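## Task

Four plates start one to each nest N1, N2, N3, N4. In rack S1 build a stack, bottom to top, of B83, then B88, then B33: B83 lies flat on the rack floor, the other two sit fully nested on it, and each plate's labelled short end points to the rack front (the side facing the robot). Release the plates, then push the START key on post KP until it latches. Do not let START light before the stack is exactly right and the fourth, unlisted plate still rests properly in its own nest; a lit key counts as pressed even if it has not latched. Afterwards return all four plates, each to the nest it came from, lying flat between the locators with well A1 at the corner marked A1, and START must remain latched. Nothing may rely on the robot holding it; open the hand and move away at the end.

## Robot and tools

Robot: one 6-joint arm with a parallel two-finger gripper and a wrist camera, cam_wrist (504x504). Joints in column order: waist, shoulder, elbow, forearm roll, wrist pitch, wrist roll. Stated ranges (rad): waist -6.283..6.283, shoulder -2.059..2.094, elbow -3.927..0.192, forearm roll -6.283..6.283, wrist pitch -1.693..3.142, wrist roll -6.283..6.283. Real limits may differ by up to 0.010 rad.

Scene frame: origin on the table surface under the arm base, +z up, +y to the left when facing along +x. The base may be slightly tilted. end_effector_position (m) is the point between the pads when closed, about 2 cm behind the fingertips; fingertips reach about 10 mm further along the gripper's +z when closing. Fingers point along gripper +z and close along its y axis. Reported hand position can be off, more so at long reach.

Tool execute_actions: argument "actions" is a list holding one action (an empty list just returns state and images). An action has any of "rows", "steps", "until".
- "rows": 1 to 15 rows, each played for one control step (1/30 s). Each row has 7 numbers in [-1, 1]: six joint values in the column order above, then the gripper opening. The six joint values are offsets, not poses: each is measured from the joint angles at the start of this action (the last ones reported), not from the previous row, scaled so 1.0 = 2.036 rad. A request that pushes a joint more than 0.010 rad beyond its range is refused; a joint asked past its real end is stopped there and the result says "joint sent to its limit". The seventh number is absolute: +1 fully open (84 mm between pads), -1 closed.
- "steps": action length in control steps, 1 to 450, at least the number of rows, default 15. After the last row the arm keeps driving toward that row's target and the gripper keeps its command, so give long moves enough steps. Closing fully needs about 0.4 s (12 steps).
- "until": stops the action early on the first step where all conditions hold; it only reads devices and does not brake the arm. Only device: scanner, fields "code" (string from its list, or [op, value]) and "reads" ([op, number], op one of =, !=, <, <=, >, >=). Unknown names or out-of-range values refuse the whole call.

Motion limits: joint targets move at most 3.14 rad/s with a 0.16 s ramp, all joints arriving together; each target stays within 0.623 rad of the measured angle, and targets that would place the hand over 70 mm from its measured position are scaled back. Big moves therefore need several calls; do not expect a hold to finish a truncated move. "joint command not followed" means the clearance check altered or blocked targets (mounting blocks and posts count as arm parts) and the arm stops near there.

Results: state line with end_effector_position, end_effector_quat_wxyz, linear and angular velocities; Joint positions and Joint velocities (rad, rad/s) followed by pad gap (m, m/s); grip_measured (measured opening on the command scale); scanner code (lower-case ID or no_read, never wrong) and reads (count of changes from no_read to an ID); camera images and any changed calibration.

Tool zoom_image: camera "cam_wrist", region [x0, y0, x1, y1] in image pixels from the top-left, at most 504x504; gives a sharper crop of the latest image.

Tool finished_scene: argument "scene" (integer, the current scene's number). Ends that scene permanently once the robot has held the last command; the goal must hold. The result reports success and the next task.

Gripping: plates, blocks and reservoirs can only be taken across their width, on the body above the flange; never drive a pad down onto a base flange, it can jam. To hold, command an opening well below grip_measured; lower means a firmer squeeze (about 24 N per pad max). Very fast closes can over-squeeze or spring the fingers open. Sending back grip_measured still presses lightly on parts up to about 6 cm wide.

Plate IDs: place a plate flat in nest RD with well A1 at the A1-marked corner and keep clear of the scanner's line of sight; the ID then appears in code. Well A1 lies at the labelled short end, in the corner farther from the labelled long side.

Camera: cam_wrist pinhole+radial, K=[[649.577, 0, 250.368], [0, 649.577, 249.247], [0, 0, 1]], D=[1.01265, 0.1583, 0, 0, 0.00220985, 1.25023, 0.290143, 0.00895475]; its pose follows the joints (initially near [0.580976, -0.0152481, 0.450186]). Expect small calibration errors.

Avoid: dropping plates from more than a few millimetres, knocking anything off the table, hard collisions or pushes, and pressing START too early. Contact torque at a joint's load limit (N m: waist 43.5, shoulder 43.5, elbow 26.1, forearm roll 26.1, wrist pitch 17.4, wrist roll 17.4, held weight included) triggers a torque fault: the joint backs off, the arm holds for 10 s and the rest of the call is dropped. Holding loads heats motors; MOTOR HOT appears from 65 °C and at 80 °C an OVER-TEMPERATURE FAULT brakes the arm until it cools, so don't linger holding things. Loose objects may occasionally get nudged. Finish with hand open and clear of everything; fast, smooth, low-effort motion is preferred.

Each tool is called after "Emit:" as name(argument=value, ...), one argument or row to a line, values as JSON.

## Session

Emit:
execute_actions(
  actions=[],
)

Scene clock: 0.00 s.
end_effector_position=(-0.1364, +0.4456, +0.1459) grip_measured=+1.00 end_effector_quat_wxyz=(+0.572, +0.599, -0.442, -0.344) end_effector_velocity=(-0.000, -0.000, +0.000) end_effector_angular_velocity=(-0.001, +0.001, +0.000)
Joint positions: [ 1.511 -0.668 -0.599  0.988  1.618  1.947  0.084]
Joint velocities: [-0.     0.     0.001 -0.     0.001 -0.     0.   ]
scanner: code=no_read reads=0
camera_calibration (this result's frames):
cam_wrist: T_world_to_cam=[[-0.146424, 0.0552585, 0.987677, -0.156648], [-0.368514, 0.923524, -0.106302, -0.375515], [-0.918018, -0.379538, -0.114863, 0.195286], [0, 0, 0, 1]] pos_world=[0.0179562, 0.429571, 0.137231]

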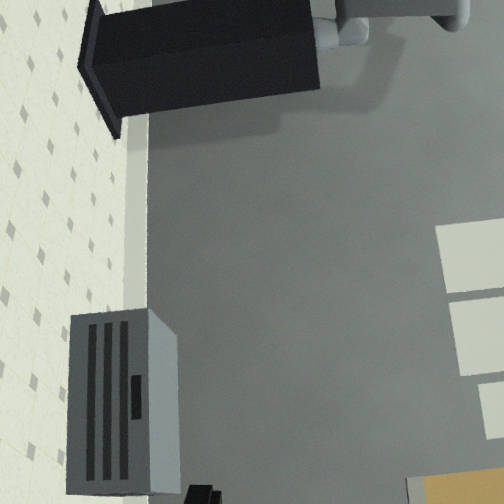

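Emit:
execute_actions(
  actions=[
    {"rows":[[0,-0.2,0,0,0.4,0,1]],"steps":30},
  ],
)

Emit:
execute_actions(
  actions=[
    {"rows":[[-0.98,0,0,0,0,0,1]],"steps":50},
  ],
)

Emit:
execute_actions(
  actions=[
    {"rows":[[0,0.0516,0.023,-0.044,-0.2845,0.05,1]],"steps":30},
  ],
)

Scene clock: 2.50 s.
end_effector_position=(-0.1174, +0.3598, +0.4009) grip_measured=+1.00 end_effector_quat_wxyz=(+0.707, +0.556, -0.145, -0.412) end_effector_velocity=(+0.000, -0.000, +0.002) end_effector_angular_velocity=(+0.005, +0.002, +0.002)
Joint positions: [ 1.51  -1.074 -0.599  0.988  2.432  1.947  0.084]
Joint velocities: [ 0.001 -0.004 -0.002 -0.     0.004 -0.     0.   ]
scanner: code=no_read reads=0
camera_calibration (this result's frames):
cam_wrist: T_world_to_cam=[[0.41037, 0.0488345, 0.910611, -0.302505], [-0.62175, 0.745469, 0.240216, -0.366778], [-0.667101, -0.664749, 0.336281, 0.160689], [0, 0, 0, 1]] pos_world=[0.00329064, 0.395012, 0.309533]

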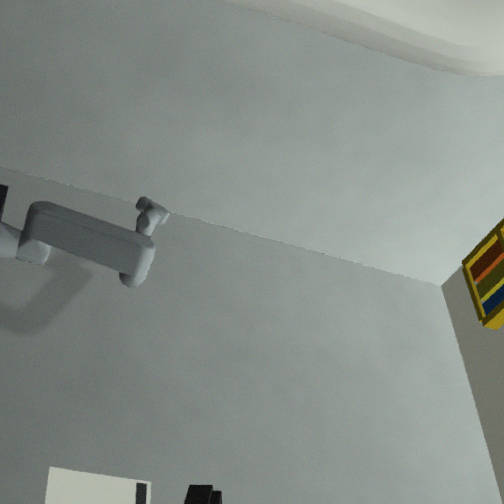

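Scene clock: 4.17 s.
end_effector_position=(+0.1381, +0.4313, +0.2359) grip_measured=+1.00 end_effector_quat_wxyz=(-0.157, -0.413, +0.879, +0.181) end_effector_velocity=(+0.000, -0.000, -0.000) end_effector_angular_velocity=(+0.000, -0.001, -0.001)
Joint positions: [-0.484 -1.074 -0.599  0.988  2.432  1.947  0.084]
Joint velocities: [-0.001 -0.     0.001  0.    -0.     0.     0.   ]
scanner: code=no_read reads=0
camera_calibration (this result's frames):
cam_wrist: T_world_to_cam=[[-0.663688, 0.604106, 0.441105, -0.240919], [0.619142, 0.774572, -0.129234, -0.318316], [-0.419739, 0.187336, -0.888102, 0.321294], [0, 0, 0, 1]] pos_world=[0.172048, 0.33191, 0.350476]

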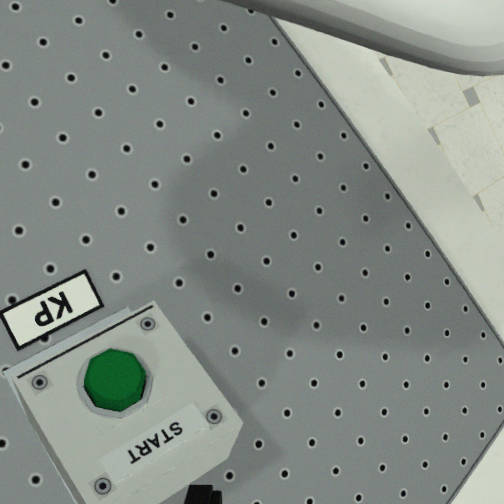

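Scene clock: 5.17 s.
end_effector_position=(+0.2741, +0.3330, +0.2360) grip_measured=+1.00 end_effector_quat_wxyz=(+0.003, -0.305, +0.952, -0.000) end_effector_velocity=(+0.001, -0.000, +0.000) end_effector_angular_velocity=(-0.001, -0.002, -0.000)
Joint positions: [-0.484 -0.969 -0.552  0.898  1.853  2.049  0.084]
Joint velocities: [ 0.     0.001 -0.     0.    -0.003  0.    -0.   ]
scanner: code=no_read reads=0
camera_calibration (this result's frames):
cam_wrist: T_world_to_cam=[[-0.570743, 0.82109, -0.00802804, -0.083123], [0.821058, 0.570795, 0.00760298, -0.346173], [0.0108251, -0.00225214, -0.999939, 0.368396], [0, 0, 0, 1]] pos_world=[0.232798, 0.266675, 0.370338]

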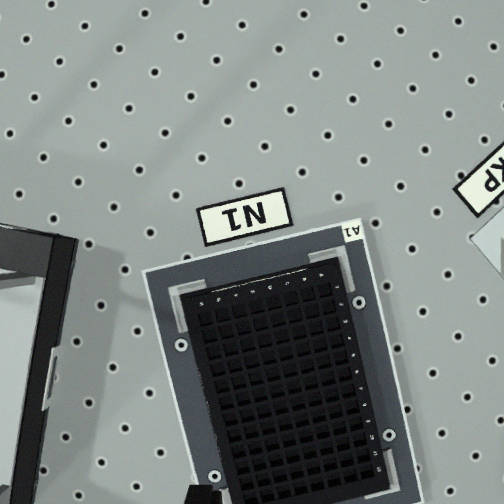

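Emit:
execute_actions(
  actions=[
    {"rows":[[-0.128,0.6017,0.229,0.3006,-0.173,0.4524,1]],"steps":50},
  ],
)

Scene clock: 17.47 s.
end_effector_position=(+0.3547, +0.2294, +0.2160) grip_measured=+1.00 end_effector_quat_wxyz=(+0.132, +0.195, +0.947, +0.220) end_effector_velocity=(-0.000, +0.000, -0.000) end_effector_angular_velocity=(+0.000, +0.000, +0.000)
Joint positions: [-0.634 -0.514 -0.356  1.263  1.672  2.508  0.084]
Joint velocities: [-0.    -0.     0.    -0.     0.001  0.     0.   ]
TORQUE FAULT: the external load on joint 3 (elbow) reached its load limit, and the arm stopped for 10 seconds. The arm's remaining commands of this call were not run. Joint 3 (elbow) moved back by up to 3 degrees. The arm holds there, with its grip as last carried out, and accepts commands again: back off and push less far. The arm stops again, at the same cost, whenever a joint's load reaches its limit.
scanner: code=no_read reads=0
camera_calibration (this result's frames):
cam_wrist: T_world_to_cam=[[0.323521, 0.823966, 0.465203, -0.372221], [0.8842, -0.438321, 0.161444, -0.177241], [0.336933, 0.359102, -0.870357, 0.12069], [0, 0, 0, 1]] pos_world=[0.236474, 0.185669, 0.306817]

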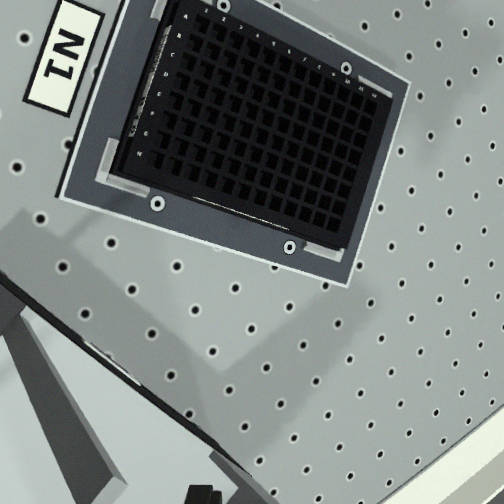

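Emit:
execute_actions(
  actions=[
    {"rows":[[-0.12,0,-0.2,-0.1,0,0,1]],"steps":25},
  ],
)

Emit:
execute_actions(
  actions=[
    {"rows":[[0.105,0.3654,-0.1886,-0.1505,-0.0545,-0.2367,1]],"steps":40},
  ],
)

Emit:
execute_actions(
  actions=[
    {"rows":[[-0.175,0.34,-0.4234,-0.103,0.1547,0.02,1]],"steps":40},
  ],
)

Scene clock: 20.03 s.
end_effector_position=(+0.3979, +0.2173, +0.3801) grip_measured=+1.00 end_effector_quat_wxyz=(+0.235, +0.105, +0.966, +0.033) end_effector_velocity=(+0.001, +0.001, +0.003) end_effector_angular_velocity=(-0.007, -0.003, +0.002)
Joint positions: [-0.878 -0.514 -0.763  1.06   1.672  2.508  0.084]
Joint velocities: [-0.002 -0.001 -0.006 -0.001 -0.     0.    -0.   ]
scanner: code=no_read reads=0
camera_calibration (this result's frames):
cam_wrist: T_world_to_cam=[[0.200222, 0.97318, 0.113278, -0.30223], [0.864442, -0.229891, 0.447091, -0.393144], [0.461141, 0.00840437, -0.887287, 0.286555], [0, 0, 0, 1]] pos_world=[0.268221, 0.201335, 0.464263]

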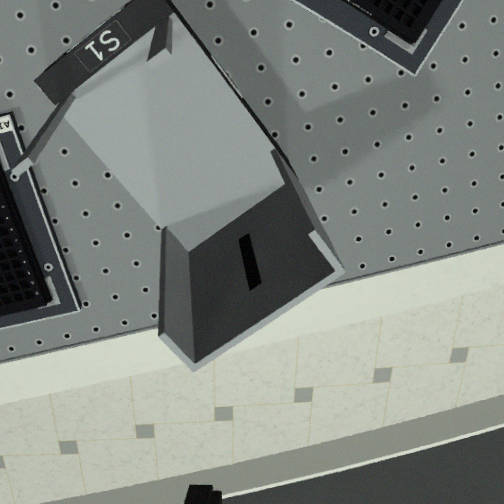

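Scene clock: 21.37 s.
end_effector_position=(+0.4325, +0.0342, +0.2977) grip_measured=+1.00 end_effector_quat_wxyz=(+0.003, -0.040, +0.999, -0.001) end_effector_velocity=(+0.000, -0.000, -0.000) end_effector_angular_velocity=(-0.000, +0.000, +0.000)
Joint positions: [-0.665  0.23  -1.147  0.753  1.561  2.026  0.084]
Joint velocities: [ 0.     0.001 -0.001 -0.    -0.    -0.    -0.   ]
scanner: code=no_read reads=0
camera_calibration (this result's frames):
cam_wrist: T_world_to_cam=[[-0.0666937, 0.99775, -0.00687912, 0.0287741], [0.997727, 0.0667555, 0.0091894, -0.365768], [0.00962794, -0.00625061, -0.999934, 0.428386], [0, 0, 0, 1]] pos_world=[0.362731, -0.00161462, 0.431917]

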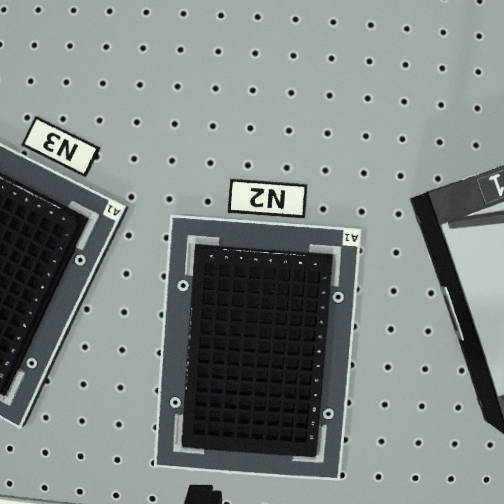

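Scene clock: 22.70 s.
end_effector_position=(+0.3759, -0.1711, +0.4481) grip_measured=+1.00 end_effector_quat_wxyz=(+0.006, +0.049, +0.999, +0.001) end_effector_velocity=(-0.000, -0.000, -0.000) end_effector_angular_velocity=(+0.001, -0.000, -0.001)
Joint positions: [-1.021  0.922 -2.009  0.544  1.876  2.067  0.084]
Joint velocities: [-0.001  0.001 -0.001 -0.     0.     0.     0.   ]
scanner: code=no_read reads=0
camera_calibration (this result's frames):
cam_wrist: T_world_to_cam=[[0.11161, 0.993747, -0.00331582, 0.161569], [0.993664, -0.111555, 0.0137191, -0.328], [0.0132634, -0.004826, -0.9999, 0.576865], [0, 0, 0, 1]] pos_world=[0.300238, -0.194365, 0.581843]

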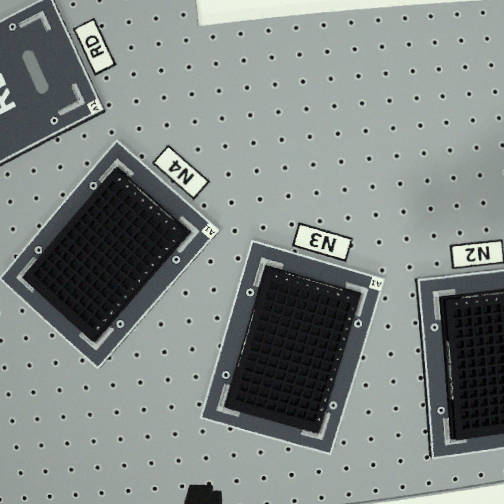

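Oblique pose for N3/N4.

Emit:
execute_actions(
  actions=[
    {"rows":[[0.008,-0.047,0.7446,0.65,-0.44,0.4435,1]],"steps":60},
  ],
)

Scene clock: 25.90 s.
end_effector_position=(+0.2083, -0.1835, +0.0922) grip_measured=+1.00 end_effector_quat_wxyz=(+0.269, +0.894, +0.244, +0.263) end_effector_velocity=(-0.000, +0.000, -0.000) end_effector_angular_velocity=(+0.000, +0.001, -0.001)
Joint positions: [-1.004  0.826 -0.493  1.867  0.98   2.97   0.084]
Joint velocities: [ 0.    -0.     0.    -0.    -0.001  0.    -0.   ]
scanner: code=no_read reads=0
camera_calibration (this result's frames):
cam_wrist: T_world_to_cam=[[0.289191, -0.745514, 0.600481, -0.220372], [-0.747086, -0.567972, -0.345356, 0.153938], [0.598524, -0.348737, -0.721215, 0.0124455], [0, 0, 0, 1]] pos_world=[0.171286, -0.072518, 0.194469]

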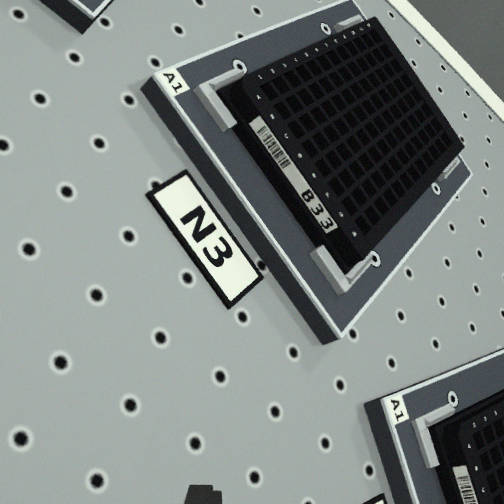

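N3=B33.

Emit:
execute_actions(
  actions=[
    {"rows":[[0,0,0,0,-0.12,0,1]],"steps":18},
  ],
)

Emit:
execute_actions(
  actions=[
    {"rows":[[0,0,0,0,0.26,0,1]],"steps":25},
  ],
)

Scene clock: 27.53 s.
end_effector_position=(+0.1470, -0.2004, +0.0850) grip_measured=+1.00 end_effector_quat_wxyz=(+0.277, +0.924, +0.216, +0.149) end_effector_velocity=(-0.001, +0.000, -0.000) end_effector_angular_velocity=(+0.000, +0.002, -0.000)
Joint positions: [-1.004  0.826 -0.493  1.867  0.736  2.97   0.084]
Joint velocities: [-0.     0.     0.001 -0.001 -0.001 -0.     0.   ]
scanner: code=no_read reads=0
camera_calibration (this result's frames):
cam_wrist: T_world_to_cam=[[0.30745, -0.761501, 0.570605, -0.214363], [-0.867267, -0.470998, -0.161275, 0.117584], [0.391564, -0.445283, -0.805233, 0.0562653], [0, 0, 0, 1]] pos_world=[0.145851, -0.0828017, 0.186586]

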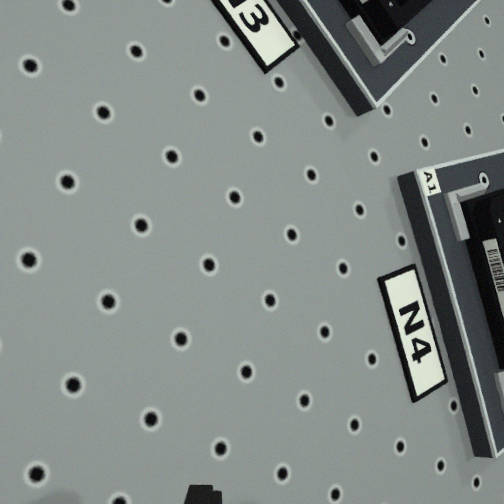

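Scene clock: 28.37 s.
end_effector_position=(+0.2727, -0.1547, +0.1165) grip_measured=+1.00 end_effector_quat_wxyz=(+0.253, +0.841, +0.273, +0.392) end_effector_velocity=(+0.001, +0.000, +0.000) end_effector_angular_velocity=(-0.000, -0.002, +0.002)
Joint positions: [-1.004  0.826 -0.493  1.867  1.265  2.97   0.084]
Joint velocities: [ 0.    -0.    -0.    -0.     0.002 -0.    -0.   ]
scanner: code=no_read reads=0
camera_calibration (this result's frames):
cam_wrist: T_world_to_cam=[[0.258503, -0.731938, 0.63043, -0.225135], [-0.54926, -0.648221, -0.527374, 0.181677], [0.794663, -0.209943, -0.569591, -0.0482001], [0, 0, 0, 1]] pos_world=[0.196289, -0.0571371, 0.210289]

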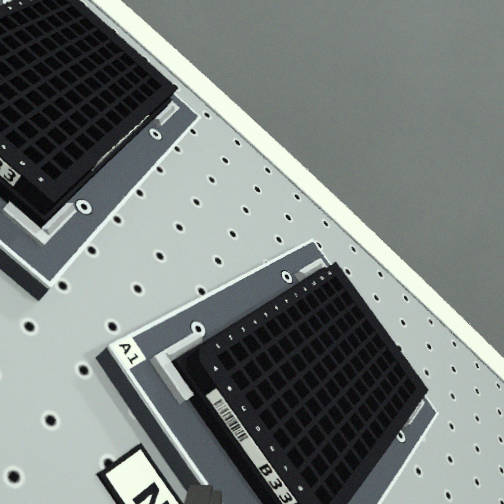

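Emit:
execute_actions(
  actions=[
    {"rows":[[0,0,0,0.1,-0.24,0,1]],"steps":25},
  ],
)

Scene clock: 30.47 s.
end_effector_position=(+0.1592, -0.2184, +0.0996) grip_measured=+1.00 end_effector_quat_wxyz=(+0.330, +0.914, +0.138, +0.192) end_effector_velocity=(-0.000, -0.001, +0.000) end_effector_angular_velocity=(-0.001, +0.002, -0.001)
Joint positions: [-1.004  0.826 -0.493  2.07   0.777  2.97   0.084]
Joint velocities: [-0.     0.    -0.001  0.    -0.002 -0.     0.   ]
scanner: code=no_read reads=0
camera_calibration (this result's frames):
cam_wrist: T_world_to_cam=[[0.116678, -0.752261, 0.648451, -0.21542], [-0.89101, -0.36771, -0.266253, 0.158788], [0.438734, -0.546711, -0.713176, 0.0164005], [0, 0, 0, 1]] pos_world=[0.159421, -0.0946982, 0.193664]

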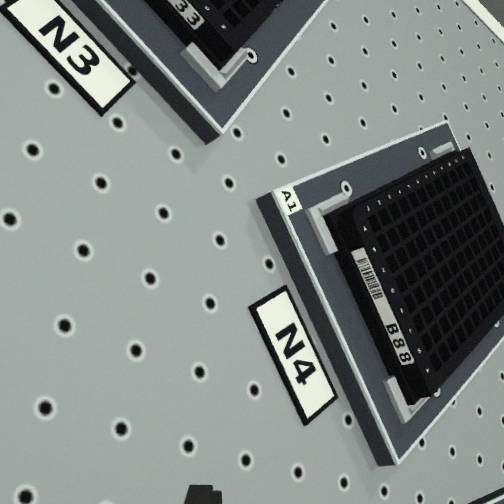

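Emit:
execute_actions(
  actions=[
    {"rows":[[0,0,-0.4,-0.43,0.306,-0.28,1]],"steps":30},
  ],
)

Emit:
execute_actions(
  actions=[
    {"rows":[[0.213,-0.258,0.146,-0.169,-0.01,-0.2,1]],"steps":30},
  ],
)

Emit:
execute_actions(
  actions=[
    {"rows":[[0.1547,0.058,0.0707,0.141,-0.1513,-0.064,1]],"steps":30},
  ],
)

Scene clock: 35.93 s.
end_effector_position=(+0.4146, -0.2082, +0.3160) grip_measured=+1.00 end_effector_quat_wxyz=(+0.274, +0.398, +0.859, +0.166) end_effector_velocity=(+0.012, +0.002, +0.022) end_effector_angular_velocity=(-0.045, -0.010, +0.030)
Joint positions: [-1.004  0.828 -1.304  1.195  1.399  2.4    0.084]
Joint velocities: [-0.001 -0.019 -0.036 -0.002  0.003 -0.001  0.   ]
scanner: code=no_read reads=0
camera_calibration (this result's frames):
cam_wrist: T_world_to_cam=[[0.603711, 0.617523, 0.504181, -0.249082], [0.523459, -0.78406, 0.333526, -0.414907], [0.601268, 0.0625646, -0.796594, 0.150127], [0, 0, 0, 1]] pos_world=[0.277294, -0.18089, 0.383555]

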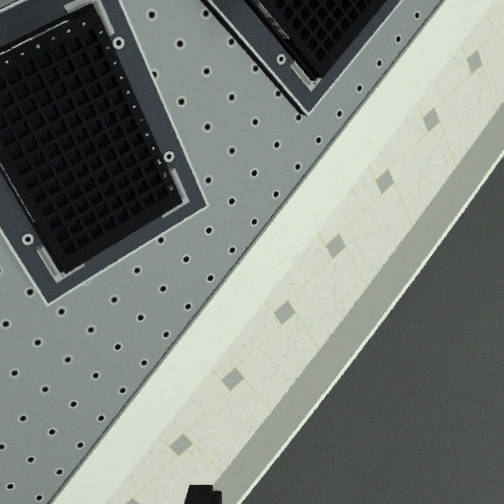

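Scene clock: 36.93 s.
end_effector_position=(+0.4254, +0.0025, +0.2179) grip_measured=+1.00 end_effector_quat_wxyz=(+0.010, -0.002, +1.000, +0.011) end_effector_velocity=(+0.001, +0.002, -0.000) end_effector_angular_velocity=(+0.000, +0.003, +0.006)
Joint positions: [-0.571  0.303 -1.007  0.852  1.379  1.993  0.084]
Joint velocities: [ 0.004 -0.004  0.    -0.001  0.002 -0.001 -0.   ]
scanner: code=no_read reads=0
camera_calibration (this result's frames):
cam_wrist: T_world_to_cam=[[0.00855409, 0.99981, 0.0174906, 0.0220064], [0.999713, -0.00894214, 0.0222295, -0.359334], [0.0223817, 0.0172955, -0.9996, 0.342898], [0, 0, 0, 1]] pos_world=[0.351368, -0.0311461, 0.350364]

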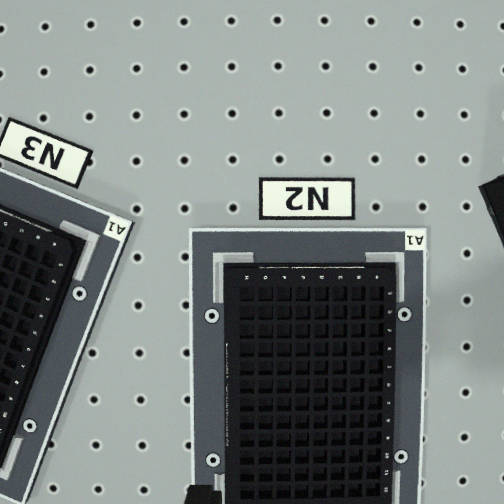

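Scene clock: 37.93 s.
end_effector_position=(+0.4218, -0.0016, +0.0657) grip_measured=+1.00 end_effector_quat_wxyz=(+0.003, -0.006, +1.000, -0.004) end_effector_velocity=(-0.001, +0.000, -0.001) end_effector_angular_velocity=(+0.000, +0.002, -0.000)
Joint positions: [-0.257  0.421 -0.863  1.139  1.071  1.863  0.084]
Joint velocities: [ 0.001  0.001  0.001 -0.    -0.     0.     0.   ]
scanner: code=no_read reads=0
camera_calibration (this result's frames):
cam_wrist: T_world_to_cam=[[0.00171677, 0.999911, -0.0132372, 0.0337974], [0.999961, -0.00160241, 0.00864557, -0.351594], [0.00862359, -0.0132515, -0.999875, 0.196636], [0, 0, 0, 1]] pos_world=[0.349827, -0.0317521, 0.200099]

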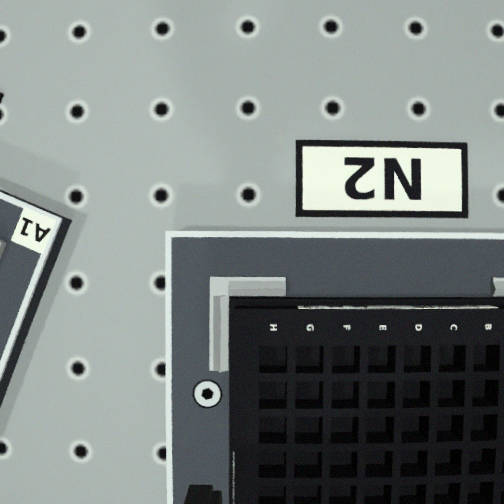

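Emit:
execute_actions(
  actions=[
    {"rows":[[0.0025,0.0066,-0.0126,-0.0007,0.005,0.0063,1]],"steps":15},
  ],
)

Scene clock: 47.67 s.
end_effector_position=(+0.4291, -0.0001, +0.0647) grip_measured=+1.00 end_effector_quat_wxyz=(+0.002, -0.006, +1.000, -0.000) end_effector_velocity=(+0.001, -0.000, +0.000) end_effector_angular_velocity=(-0.001, -0.001, +0.001)
Joint positions: [-0.252  0.435 -0.888  1.137  1.081  1.876  0.084]
Joint velocities: [ 0.     0.    -0.002  0.    -0.     0.    -0.   ]
scanner: code=no_read reads=0
camera_calibration (this result's frames):
cam_wrist: T_world_to_cam=[[0.00113542, 0.999979, -0.006395, 0.0320258], [0.999976, -0.00109154, 0.00686082, -0.358773], [0.00685369, -0.00640263, -0.999956, 0.196372], [0, 0, 0, 1]] pos_world=[0.357382, -0.0311595, 0.199029]

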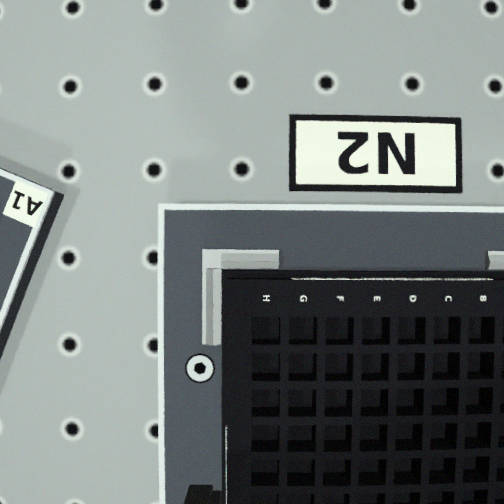

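Emit:
execute_actions(
  actions=[
    {"rows":[[0.0253,0.0162,0.0003,0.0257,-0.0197,-0.0095,1]],"steps":20},
  ],
)

Emit:
execute_actions(
  actions=[
    {"rows":[[0,0,0,0,0,0,0.7],[0,0,0,0,0,0,0.7],[0,0,0,0,0,0,0.7],[0,0,0,0,0,0,0.7],[0,0,0,0,0,0,0.2]],"steps":15},
  ],
)

Scene clock: 49.93 s.
end_effector_position=(+0.4279, -0.0017, +0.0415) grip_measured=+1.00 end_effector_quat_wxyz=(+0.000, -0.004, +1.000, -0.005) end_effector_velocity=(+0.000, +0.000, -0.000) end_effector_angular_velocity=(+0.000, -0.000, -0.000)
Joint positions: [-0.2    0.467 -0.888  1.189  1.041  1.856  0.084]
Joint velocities: [ 0.     0.    -0.     0.001 -0.     0.    -0.   ]
scanner: code=no_read reads=0
camera_calibration (this result's frames):
cam_wrist: T_world_to_cam=[[0.00391534, 0.999885, -0.014682, 0.0326247], [0.999987, -0.00386607, 0.00338277, -0.357302], [0.00332562, -0.014695, -0.999886, 0.174679], [0, 0, 0, 1]] pos_world=[0.356589, -0.0314353, 0.176347]

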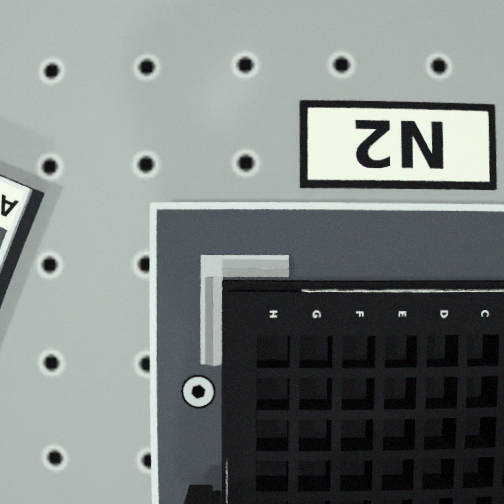

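Scene clock: 50.43 s.
end_effector_position=(+0.4280, -0.0015, +0.0417) grip_measured=+0.94 end_effector_quat_wxyz=(+0.000, -0.005, +1.000, -0.004) end_effector_velocity=(+0.000, +0.000, -0.000) end_effector_angular_velocity=(+0.001, -0.000, +0.001)
Joint positions: [-0.2    0.467 -0.888  1.189  1.042  1.856  0.082]
Joint velocities: [ 0.     0.001 -0.001  0.     0.001 -0.     0.   ]
scanner: code=no_read reads=0
camera_calibration (this result's frames):
cam_wrist: T_world_to_cam=[[0.00373297, 0.99989, -0.0143222, 0.0325086], [0.999987, -0.00368168, 0.00360587, -0.357413], [0.00355274, -0.0143355, -0.999891, 0.174741], [0, 0, 0, 1]] pos_world=[0.356666, -0.0313159, 0.176476]

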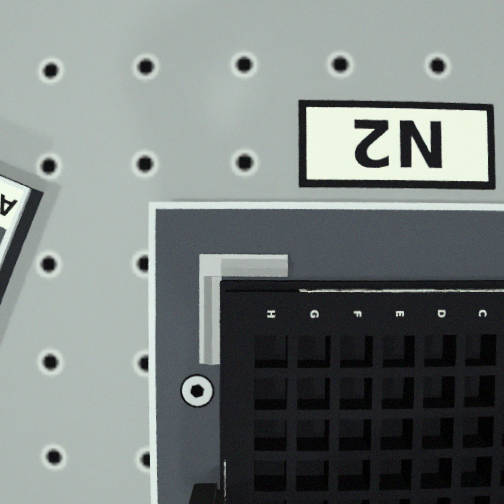

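Emit:
execute_actions(
  actions=[
    {"rows":[[-0.008,-0.005,0,-0.008,0.0065,0.003,0.2],[-0.008,-0.005,0,-0.008,0.0065,0.003,0.2],[-0.008,-0.005,0,-0.008,0.0065,0.003,0.2],[-0.017,-0.01,0,-0.017,0.013,0.0065,0.2],[-0.017,-0.01,0,-0.017,0.013,0.0065,0.2],[-0.017,-0.01,0,-0.017,0.013,0.0065,0.2],[-0.0255,-0.0157,0,-0.0255,0.0196,0.0098,0.2],[-0.0255,-0.0157,0,-0.0255,0.0196,0.0098,0.2],[-0.0255,-0.0157,0,-0.0255,0.0196,0.0098,0.2],[-0.0255,-0.0157,0,-0.0255,0.0196,0.0098,0.2],[-0.228,-0.1164,-0.1272,-0.2141,0.2549,0.0835,0.2]],"steps":45},
  ],
)

Emit:
execute_actions(
  actions=[
    {"rows":[[0.1076,-0.2701,0.1621,0.0565,0.0083,-0.057,0.2]],"steps":35},
  ],
)

Scene clock: 54.80 s.
end_effector_position=(+0.4326, +0.0342, +0.2976) grip_measured=+0.94 end_effector_quat_wxyz=(+0.003, -0.040, +0.999, -0.001) end_effector_velocity=(-0.000, +0.000, +0.001) end_effector_angular_velocity=(-0.001, -0.001, -0.000)
Joint positions: [-0.664  0.23  -1.147  0.754  1.56   2.026  0.082]
Joint velocities: [-0.001 -0.001  0.    -0.     0.     0.    -0.   ]
scanner: code=no_read reads=0
camera_calibration (this result's frames):
cam_wrist: T_world_to_cam=[[-0.0666449, 0.997753, -0.00685062, 0.0287958], [0.997728, 0.0667078, 0.0094115, -0.365922], [0.00984735, -0.00620783, -0.999932, 0.428176], [0, 0, 0, 1]] pos_world=[0.362793, -0.00166324, 0.431788]

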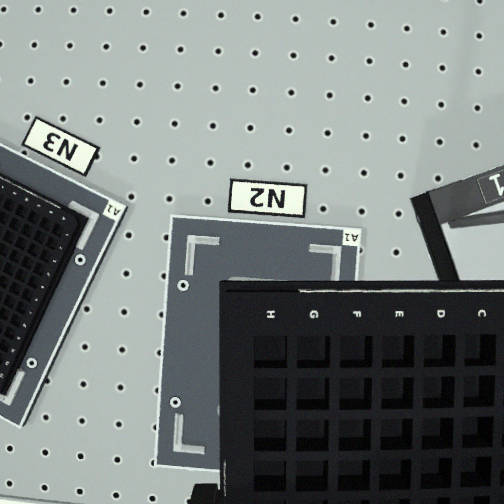

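Scene clock: 55.97 s.
end_effector_position=(+0.4003, +0.2147, +0.2471) grip_measured=+0.94 end_effector_quat_wxyz=(+0.003, -0.239, +0.971, -0.000) end_effector_velocity=(+0.000, +0.001, +0.000) end_effector_angular_velocity=(-0.000, -0.001, +0.001)
Joint positions: [-0.445 -0.319 -0.817  0.869  1.577  1.91   0.082]
Joint velocities: [ 0.001 -0.001 -0.001  0.001 -0.     0.     0.   ]
scanner: code=no_read reads=0
camera_calibration (this result's frames):
cam_wrist: T_world_to_cam=[[-0.45329, 0.891335, -0.00712724, 0.0238398], [0.891293, 0.45334, 0.00895079, -0.385564], [0.0112092, -0.00229515, -0.999935, 0.377734], [0, 0, 0, 1]] pos_world=[0.350222, 0.154409, 0.38133]

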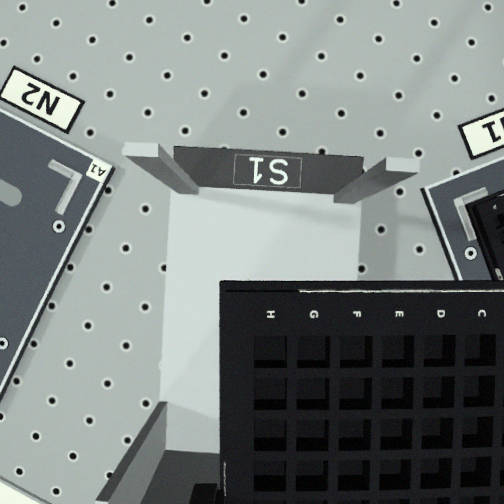

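Emit:
execute_actions(
  actions=[
    {"rows":[[-0.0246,0.0267,0.0213,-0.0116,-0.0162,-0.0216,0.2]],"steps":20},
  ],
)

Scene clock: 63.50 s.
end_effector_position=(+0.3887, +0.1738, +0.2425) grip_measured=+0.94 end_effector_quat_wxyz=(+0.003, -0.211, +0.978, -0.001) end_effector_velocity=(+0.000, -0.001, -0.000) end_effector_angular_velocity=(-0.000, -0.000, -0.001)
Joint positions: [-0.495 -0.265 -0.773  0.845  1.544  1.866  0.082]
Joint velocities: [-0.001  0.001  0.    -0.    -0.001 -0.     0.   ]
scanner: code=no_read reads=0
camera_calibration (this result's frames):
cam_wrist: T_world_to_cam=[[-0.400264, 0.916349, -0.00963024, 0.0306108], [0.916324, 0.400344, 0.00869028, -0.357108], [0.0118187, -0.00534601, -0.999916, 0.373487], [0, 0, 0, 1]] pos_world=[0.335065, 0.116913, 0.376854]

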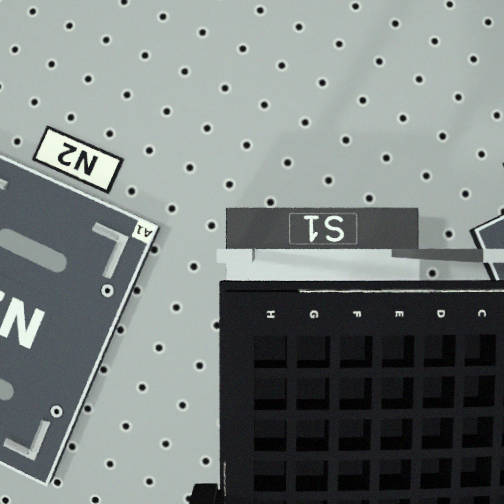

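Emit:
execute_actions(
  actions=[
    {"rows":[[0.024,-0.004,0.0245,0.013,-0.0296,-0.0015,0.2]],"steps":20},
  ],
)

Scene clock: 71.93 s.
end_effector_position=(+0.3875, +0.1720, +0.2210) grip_measured=+0.94 end_effector_quat_wxyz=(+0.004, -0.210, +0.978, -0.002) end_effector_velocity=(-0.000, +0.000, -0.000) end_effector_angular_velocity=(+0.001, +0.001, +0.000)
Joint positions: [-0.447 -0.273 -0.724  0.871  1.484  1.863  0.082]
Joint velocities: [ 0.001  0.     0.001  0.     0.    -0.001  0.   ]
scanner: code=no_read reads=0
camera_calibration (this result's frames):
cam_wrist: T_world_to_cam=[[-0.399009, 0.916881, -0.0110068, 0.0313951], [0.91685, 0.399113, 0.00973638, -0.35533], [0.01332, -0.00620665, -0.999892, 0.351531], [0, 0, 0, 1]] pos_world=[0.333629, 0.115213, 0.355298]

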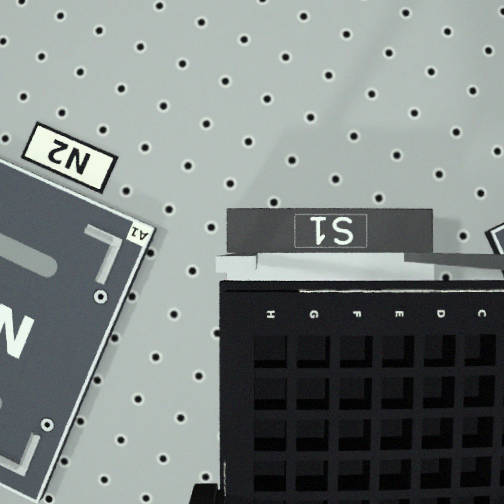

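Emit:
execute_actions(
  actions=[
    {"rows":[[0.027,-0.0012,0.0199,0.0147,-0.0297,-0.0005,0.2],[0.027,-0.0012,0.0199,0.0147,-0.0297,-0.0005,0.2],[0.027,-0.0012,0.0199,0.0147,-0.0297,-0.0005,0.2],[0.027,-0.0012,0.0199,0.0147,-0.0297,-0.0005,0.2],[0.027,-0.0012,0.0199,0.0147,-0.0297,-0.0005,0.2],[0.027,-0.0012,0.0199,0.0147,-0.0297,-0.0005,0.2],[0.027,-0.0012,0.0199,0.0147,-0.0297,-0.0005,0.2],[0.027,-0.0012,0.0199,0.0147,-0.0297,-0.0005,0.2],[0.054,0.0006,0.037,0.0315,-0.059,-0.003,0.2]],"steps":22},
  ],
)

Scene clock: 75.17 s.
end_effector_position=(+0.3878, +0.1712, +0.1786) grip_measured=+0.93 end_effector_quat_wxyz=(+0.004, -0.211, +0.978, -0.003) end_effector_velocity=(+0.001, +0.000, +0.001) end_effector_angular_velocity=(-0.001, -0.005, +0.001)
Joint positions: [-0.337 -0.272 -0.648  0.935  1.364  1.857  0.082]
Joint velocities: [-0.001 -0.001 -0.001  0.002 -0.001  0.     0.   ]
scanner: code=no_read reads=0
camera_calibration (this result's frames):
cam_wrist: T_world_to_cam=[[-0.400327, 0.916288, -0.0124152, 0.0325879], [0.916264, 0.400451, 0.0099706, -0.354961], [0.0141076, -0.00738407, -0.999873, 0.309043], [0, 0, 0, 1]] pos_world=[0.333924, 0.114567, 0.312948]

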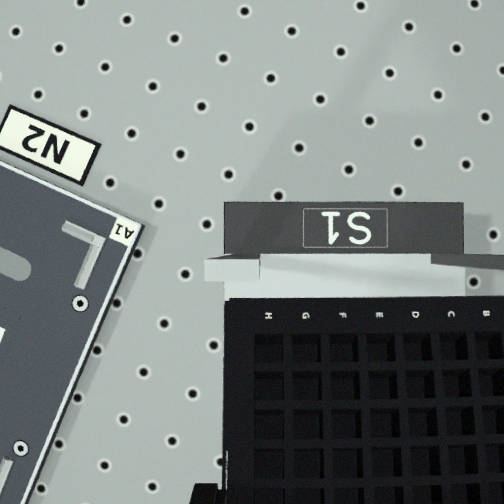

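Emit:
execute_actions(
  actions=[
    {"rows":[[-0.002,-0.0026,0.0064,0.0002,-0.0007,-0.0043,0.2]],"steps":15},
  ],
)

Scene clock: 77.37 s.
end_effector_position=(+0.3842, +0.1693, +0.1775) grip_measured=+0.93 end_effector_quat_wxyz=(+0.005, -0.211, +0.977, -0.002) end_effector_velocity=(-0.001, -0.001, -0.000) end_effector_angular_velocity=(-0.000, +0.001, -0.001)
Joint positions: [-0.341 -0.277 -0.635  0.936  1.363  1.848  0.082]
Joint velocities: [-0.     0.     0.001 -0.001 -0.001  0.    -0.   ]
scanner: code=no_read reads=0
camera_calibration (this result's frames):
cam_wrist: T_world_to_cam=[[-0.400606, 0.916178, -0.0115243, 0.0328249], [0.916134, 0.400724, 0.0109133, -0.351032], [0.0146166, -0.00618589, -0.999874, 0.307528], [0, 0, 0, 1]] pos_world=[0.330247, 0.112496, 0.311698]

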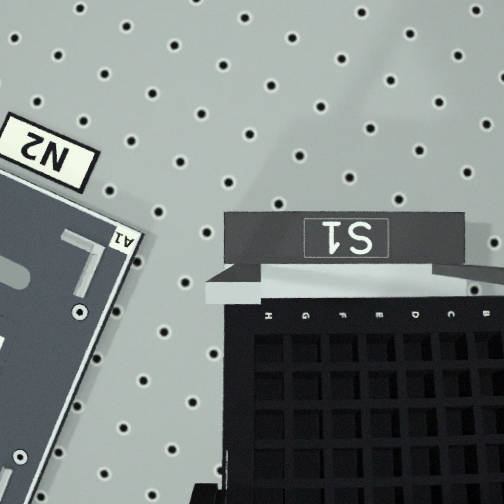

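Emit:
execute_actions(
  actions=[
    {"rows":[[0.0285,0.0049,0.0142,0.0187,-0.029,-0.0034,0.2],[0.0285,0.0049,0.0142,0.0187,-0.029,-0.0034,0.2],[0.0285,0.0049,0.0142,0.0187,-0.029,-0.0034,0.2],[0.0285,0.0049,0.0142,0.0187,-0.029,-0.0034,0.2],[0.0285,0.0049,0.0142,0.0187,-0.029,-0.0034,0.2],[0.0285,0.0049,0.0142,0.0187,-0.029,-0.0034,0.2],[0.0285,0.0049,0.0142,0.0187,-0.029,-0.0034,0.2],[0.0575,0.0126,0.0258,0.0395,-0.0575,-0.0085,0.2],[0.0575,0.0126,0.0258,0.0395,-0.0575,-0.0085,0.2],[0.0575,0.0126,0.0258,0.0395,-0.0575,-0.0085,0.2],[0.0575,0.0126,0.0258,0.0395,-0.0575,-0.0085,0.2],[0.0575,0.0126,0.0258,0.0395,-0.0575,-0.0085,0.2],[0.0575,0.0126,0.0258,0.0395,-0.0575,-0.0085,0.2],[0.0575,0.0126,0.0258,0.0395,-0.0575,-0.0085,0.2],[0.0874,0.0233,0.0346,0.0624,-0.0857,-0.0147,0.2]],"steps":30},
  ],
)

Scene clock: 81.50 s.
end_effector_position=(+0.3854, +0.1695, +0.1149) grip_measured=+0.93 end_effector_quat_wxyz=(+0.005, -0.212, +0.977, -0.001) end_effector_velocity=(-0.001, -0.000, -0.001) end_effector_angular_velocity=(+0.001, +0.001, -0.001)
Joint positions: [-0.163 -0.23  -0.565  1.063  1.189  1.818  0.082]
Joint velocities: [ 0.001  0.001  0.001  0.001 -0.001  0.     0.   ]
scanner: code=no_read reads=0
camera_calibration (this result's frames):
cam_wrist: T_world_to_cam=[[-0.402588, 0.915331, -0.00955226, 0.0330627], [0.915259, 0.402683, 0.0121563, -0.351652], [0.0149735, -0.00384882, -0.99988, 0.24436], [0, 0, 0, 1]] pos_world=[0.331505, 0.112281, 0.248921]

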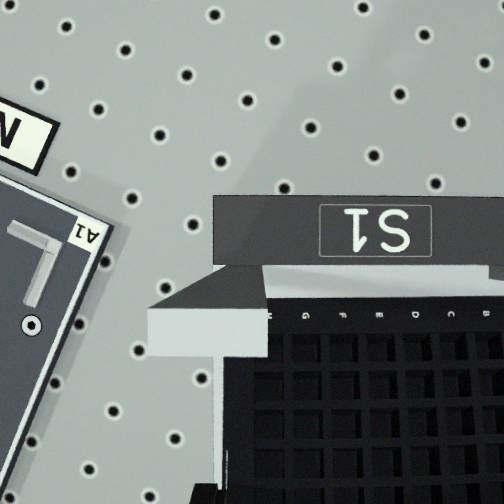

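Emit:
execute_actions(
  actions=[
    {"rows":[[0.0157,0.0065,0.003,0.012,-0.014,-0.0035,0.6],[0.0157,0.0065,0.003,0.012,-0.014,-0.0035,0.6],[0.0157,0.0065,0.003,0.012,-0.014,-0.0035,0.6],[0.0157,0.0065,0.003,0.012,-0.014,-0.0035,0.6],[0.0312,0.014,0.005,0.0248,-0.028,-0.007,0.6],[0.0312,0.014,0.005,0.0248,-0.028,-0.007,0.6],[0.0312,0.014,0.005,0.0248,-0.028,-0.007,0.6],[0.0312,0.014,0.005,0.0248,-0.028,-0.007,0.6],[0.0312,0.014,0.005,0.0248,-0.028,-0.007,0.6],[0.047,0.0222,0.0063,0.038,-0.042,-0.0108,0.6],[0.047,0.0222,0.0063,0.038,-0.042,-0.0108,0.6],[0.047,0.0222,0.0063,0.038,-0.042,-0.0108,0.6],[0.047,0.0222,0.0063,0.038,-0.042,-0.0108,0.6],[0.047,0.0222,0.0063,0.038,-0.042,-0.0108,0.6],[0.0636,0.0312,0.0071,0.0516,-0.0557,-0.0147,0.6]],"steps":32},
  ],
)

Scene clock: 85.07 s.
end_effector_position=(+0.3884, +0.1701, +0.0732) grip_measured=+1.00 end_effector_quat_wxyz=(+0.006, -0.211, +0.977, -0.003) end_effector_velocity=(-0.001, -0.001, -0.000) end_effector_angular_velocity=(+0.003, -0.000, -0.009)
Joint positions: [-0.038 -0.167 -0.552  1.168  1.075  1.788  0.084]
Joint velocities: [-0.002  0.002  0.002  0.003  0.002  0.003  0.   ]
scanner: code=no_read reads=0
camera_calibration (this result's frames):
cam_wrist: T_world_to_cam=[[-0.400472, 0.91622, -0.0127873, 0.0326455], [0.916148, 0.400624, 0.0131278, -0.3542], [0.0171509, -0.00645771, -0.999832, 0.202271], [0, 0, 0, 1]] pos_world=[0.334104, 0.113297, 0.207304]

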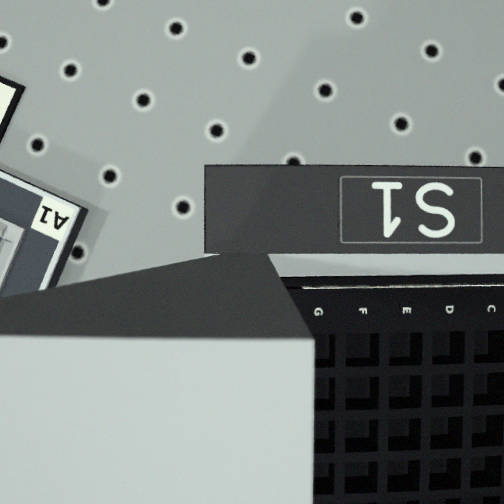

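Emit:
execute_actions(
  actions=[
    {"rows":[[0,0,0,0,0,0,1],[0,0,0,0,0,0,1],[0,0,0,0,0,0,1],[-0.015,-0.008,-0.001,-0.013,0.014,0.004,1],[-0.015,-0.008,-0.001,-0.013,0.014,0.004,1],[-0.015,-0.008,-0.001,-0.013,0.014,0.004,1],[-0.03,-0.016,-0.003,-0.026,0.028,0.008,1],[-0.03,-0.016,-0.003,-0.026,0.028,0.008,1],[-0.03,-0.016,-0.003,-0.026,0.028,0.008,1],[-0.06,-0.029,-0.009,-0.052,0.056,0.016,1]],"steps":22},
  ],
)

Scene clock: 87.40 s.
end_effector_position=(+0.3862, +0.1703, +0.1138) grip_measured=+1.00 end_effector_quat_wxyz=(+0.003, -0.212, +0.977, -0.000) end_effector_velocity=(+0.005, +0.002, +0.004) end_effector_angular_velocity=(-0.003, -0.011, +0.008)
Joint positions: [-0.159 -0.226 -0.57   1.062  1.189  1.821  0.084]
Joint velocities: [-0.005 -0.005 -0.008 -0.     0.     0.     0.   ]
scanner: code=no_read reads=0
camera_calibration (this result's frames):
cam_wrist: T_world_to_cam=[[-0.403285, 0.915043, -0.00758726, 0.0327683], [0.915004, 0.403343, 0.009092, -0.352408], [0.0113798, -0.0032757, -0.99993, 0.244616], [0, 0, 0, 1]] pos_world=[0.332886, 0.112958, 0.248052]

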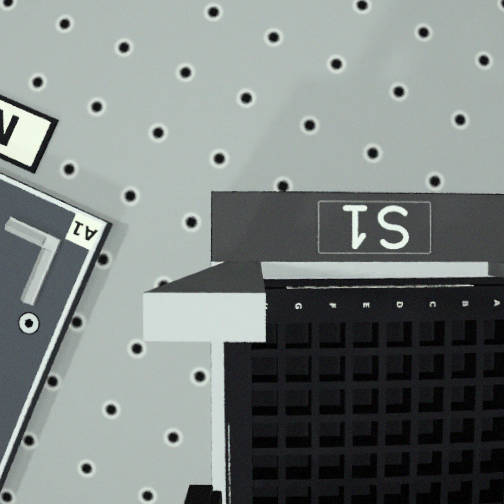

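Emit:
execute_actions(
  actions=[
    {"rows":[[-0.059,-0.018,-0.024,-0.044,0.057,0.014,1],[-0.059,-0.018,-0.024,-0.044,0.057,0.014,1],[-0.059,-0.018,-0.024,-0.044,0.057,0.014,1],[-0.059,-0.018,-0.024,-0.044,0.057,0.014,1],[-0.114,-0.024,-0.056,-0.079,0.115,0.02,1],[-0.114,-0.024,-0.056,-0.079,0.115,0.02,1],[-0.114,-0.024,-0.056,-0.079,0.115,0.02,1],[-0.114,-0.024,-0.056,-0.079,0.115,0.02,1],[-0.166,-0.019,-0.098,-0.1066,0.174,0.021,1],[-0.166,-0.019,-0.098,-0.1066,0.174,0.021,1],[-0.166,-0.019,-0.098,-0.1066,0.174,0.021,1],[-0.166,-0.019,-0.098,-0.1066,0.174,0.021,1],[-0.166,-0.019,-0.098,-0.1066,0.174,0.021,1],[-0.166,-0.019,-0.098,-0.1066,0.174,0.021,1],[-0.248,0.224,-0.283,-0.152,0.183,0.1,1]],"steps":40},
  ],
)

Emit:
execute_actions(
  actions=[
    {"rows":[[-0.084,0.507,-0.175,-0.011,-0.218,0.171,1]],"steps":45},
  ],
)

Scene clock: 96.27 s.
end_effector_position=(+0.4322, +0.0347, +0.2969) grip_measured=+1.00 end_effector_quat_wxyz=(+0.002, -0.041, +0.999, -0.000) end_effector_velocity=(+0.000, -0.002, +0.000) end_effector_angular_velocity=(-0.000, -0.001, -0.003)
Joint positions: [-0.663  0.23  -1.145  0.753  1.561  2.024  0.084]
Joint velocities: [-0.002  0.005 -0.003 -0.001 -0.001  0.    -0.   ]
scanner: code=no_read reads=0
camera_calibration (this result's frames):
cam_wrist: T_world_to_cam=[[-0.0690816, 0.997595, -0.00566988, 0.0289578], [0.997582, 0.0691218, 0.00722169, -0.364915], [0.00759623, -0.00515728, -0.999958, 0.428447], [0, 0, 0, 1]] pos_world=[0.362778, -0.00145498, 0.431229]

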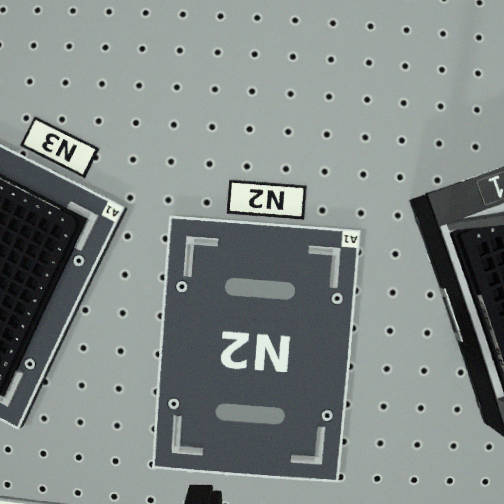

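Scene clock: 97.77 s.
end_effector_position=(+0.2861, -0.3209, +0.1173) grip_measured=+1.00 end_effector_quat_wxyz=(+0.003, +0.390, +0.921, +0.001) end_effector_velocity=(-0.002, -0.000, -0.002) end_effector_angular_velocity=(+0.002, +0.001, -0.003)
Joint positions: [-0.834  1.261 -1.502  0.73   1.118  2.372  0.084]
Joint velocities: [-0.     0.003  0.002 -0.    -0.002  0.    -0.   ]
scanner: code=no_read reads=0
camera_calibration (this result's frames):
cam_wrist: T_world_to_cam=[[0.727173, 0.686452, -0.00178771, 0.0444024], [0.686446, -0.727149, 0.00677336, -0.359792], [0.00334965, -0.00615257, -0.999975, 0.24899], [0, 0, 0, 1]] pos_world=[0.213856, -0.290571, 0.2515]

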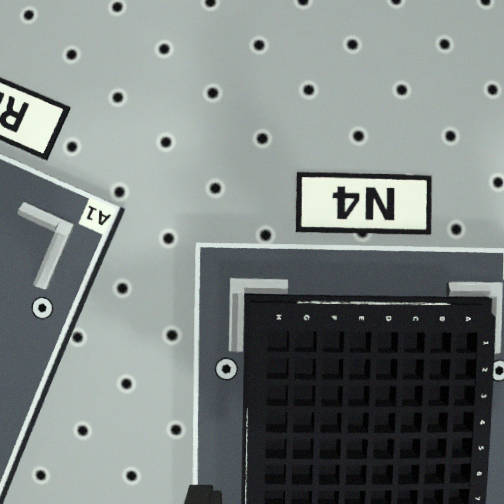

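Emit:
execute_actions(
  actions=[
    {"rows":[[0.0452,0.044,-0.0202,0.05,-0.024,-0.004,1]],"steps":20},
  ],
)

Scene clock: 104.43 s.
end_effector_position=(+0.2993, -0.3277, +0.0661) grip_measured=+1.00 end_effector_quat_wxyz=(+0.003, +0.397, +0.918, +0.001) end_effector_velocity=(+0.002, -0.000, +0.001) end_effector_angular_velocity=(-0.002, -0.000, +0.003)
Joint positions: [-0.742  1.351 -1.543  0.832  1.069  2.364  0.084]
Joint velocities: [ 0.002 -0.001 -0.003  0.001  0.    -0.     0.   ]
scanner: code=no_read reads=0
camera_calibration (this result's frames):
cam_wrist: T_world_to_cam=[[0.737634, 0.6752, -0.00101131, 0.0325819], [0.675184, -0.737605, 0.00805786, -0.373566], [0.00469472, -0.00662658, -0.999967, 0.197152], [0, 0, 0, 1]] pos_world=[0.227267, -0.296237, 0.200189]

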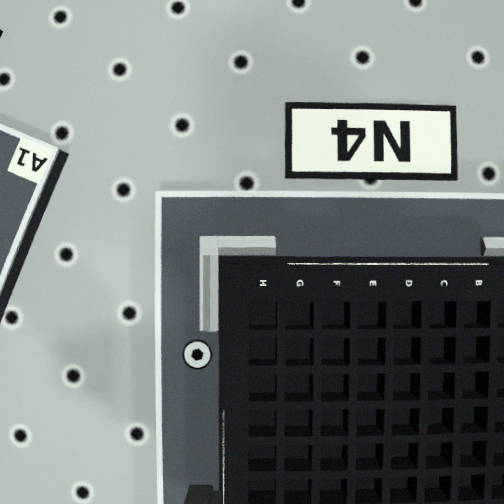

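Emit:
execute_actions(
  actions=[
    {"rows":[[0.0188,0.0159,0.002,0.025,-0.014,-0.013,1]],"steps":18},
  ],
)

Emit:
execute_actions(
  actions=[
    {"rows":[[0,0,0,0,0,0,0.7],[0,0,0,0,0,0,0.7],[0,0,0,0,0,0,0.7],[0,0,0,0,0,0,0.7],[0,0,0,0,0,0,0.2]],"steps":14},
  ],
)

Scene clock: 106.67 s.
end_effector_position=(+0.2967, -0.3272, +0.0409) grip_measured=+1.00 end_effector_quat_wxyz=(+0.003, +0.398, +0.918, +0.002) end_effector_velocity=(+0.001, -0.000, +0.001) end_effector_angular_velocity=(-0.002, -0.001, +0.001)
Joint positions: [-0.704  1.384 -1.538  0.883  1.041  2.338  0.084]
Joint velocities: [ 0.    -0.001 -0.001  0.001 -0.001 -0.     0.   ]
scanner: code=no_read reads=0
camera_calibration (this result's frames):
cam_wrist: T_world_to_cam=[[0.738492, 0.674263, -0.000498873, 0.0335043], [0.674252, -0.738475, 0.00620796, -0.37122], [0.00381739, -0.00492089, -0.999981, 0.172812], [0, 0, 0, 1]] pos_world=[0.224893, -0.295877, 0.17513]

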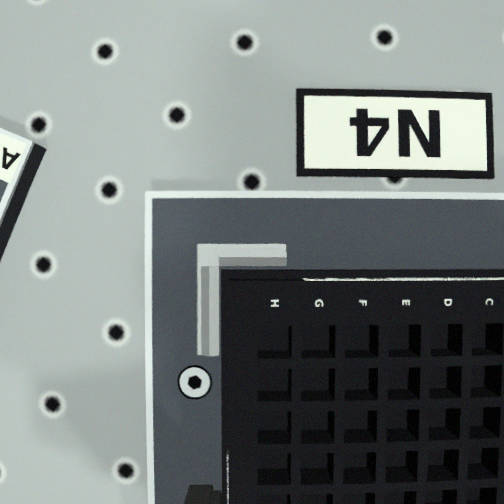

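Scene clock: 107.13 s.
end_effector_position=(+0.2970, -0.3271, +0.0413) grip_measured=+0.94 end_effector_quat_wxyz=(+0.003, +0.397, +0.918, +0.002) end_effector_velocity=(-0.001, -0.000, -0.000) end_effector_angular_velocity=(-0.000, +0.000, -0.001)
Joint positions: [-0.705  1.383 -1.538  0.882  1.041  2.338  0.082]
Joint velocities: [ 0.     0.001  0.001  0.    -0.001  0.     0.   ]
scanner: code=no_read reads=0
camera_calibration (this result's frames):
cam_wrist: T_world_to_cam=[[0.738235, 0.674544, -0.000194306, 0.0334253], [0.674531, -0.73822, 0.006272, -0.371281], [0.00408729, -0.00476127, -0.99998, 0.173104], [0, 0, 0, 1]] pos_world=[0.225058, -0.29581, 0.175436]

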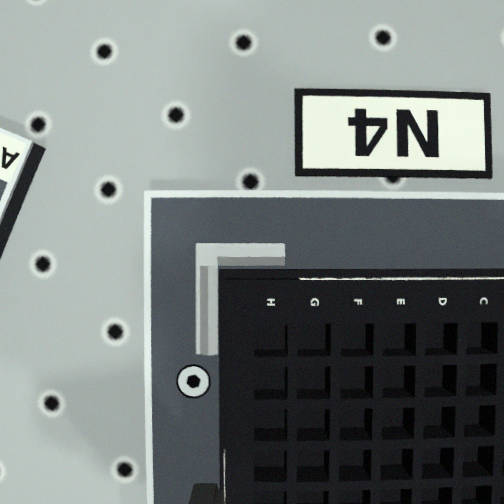

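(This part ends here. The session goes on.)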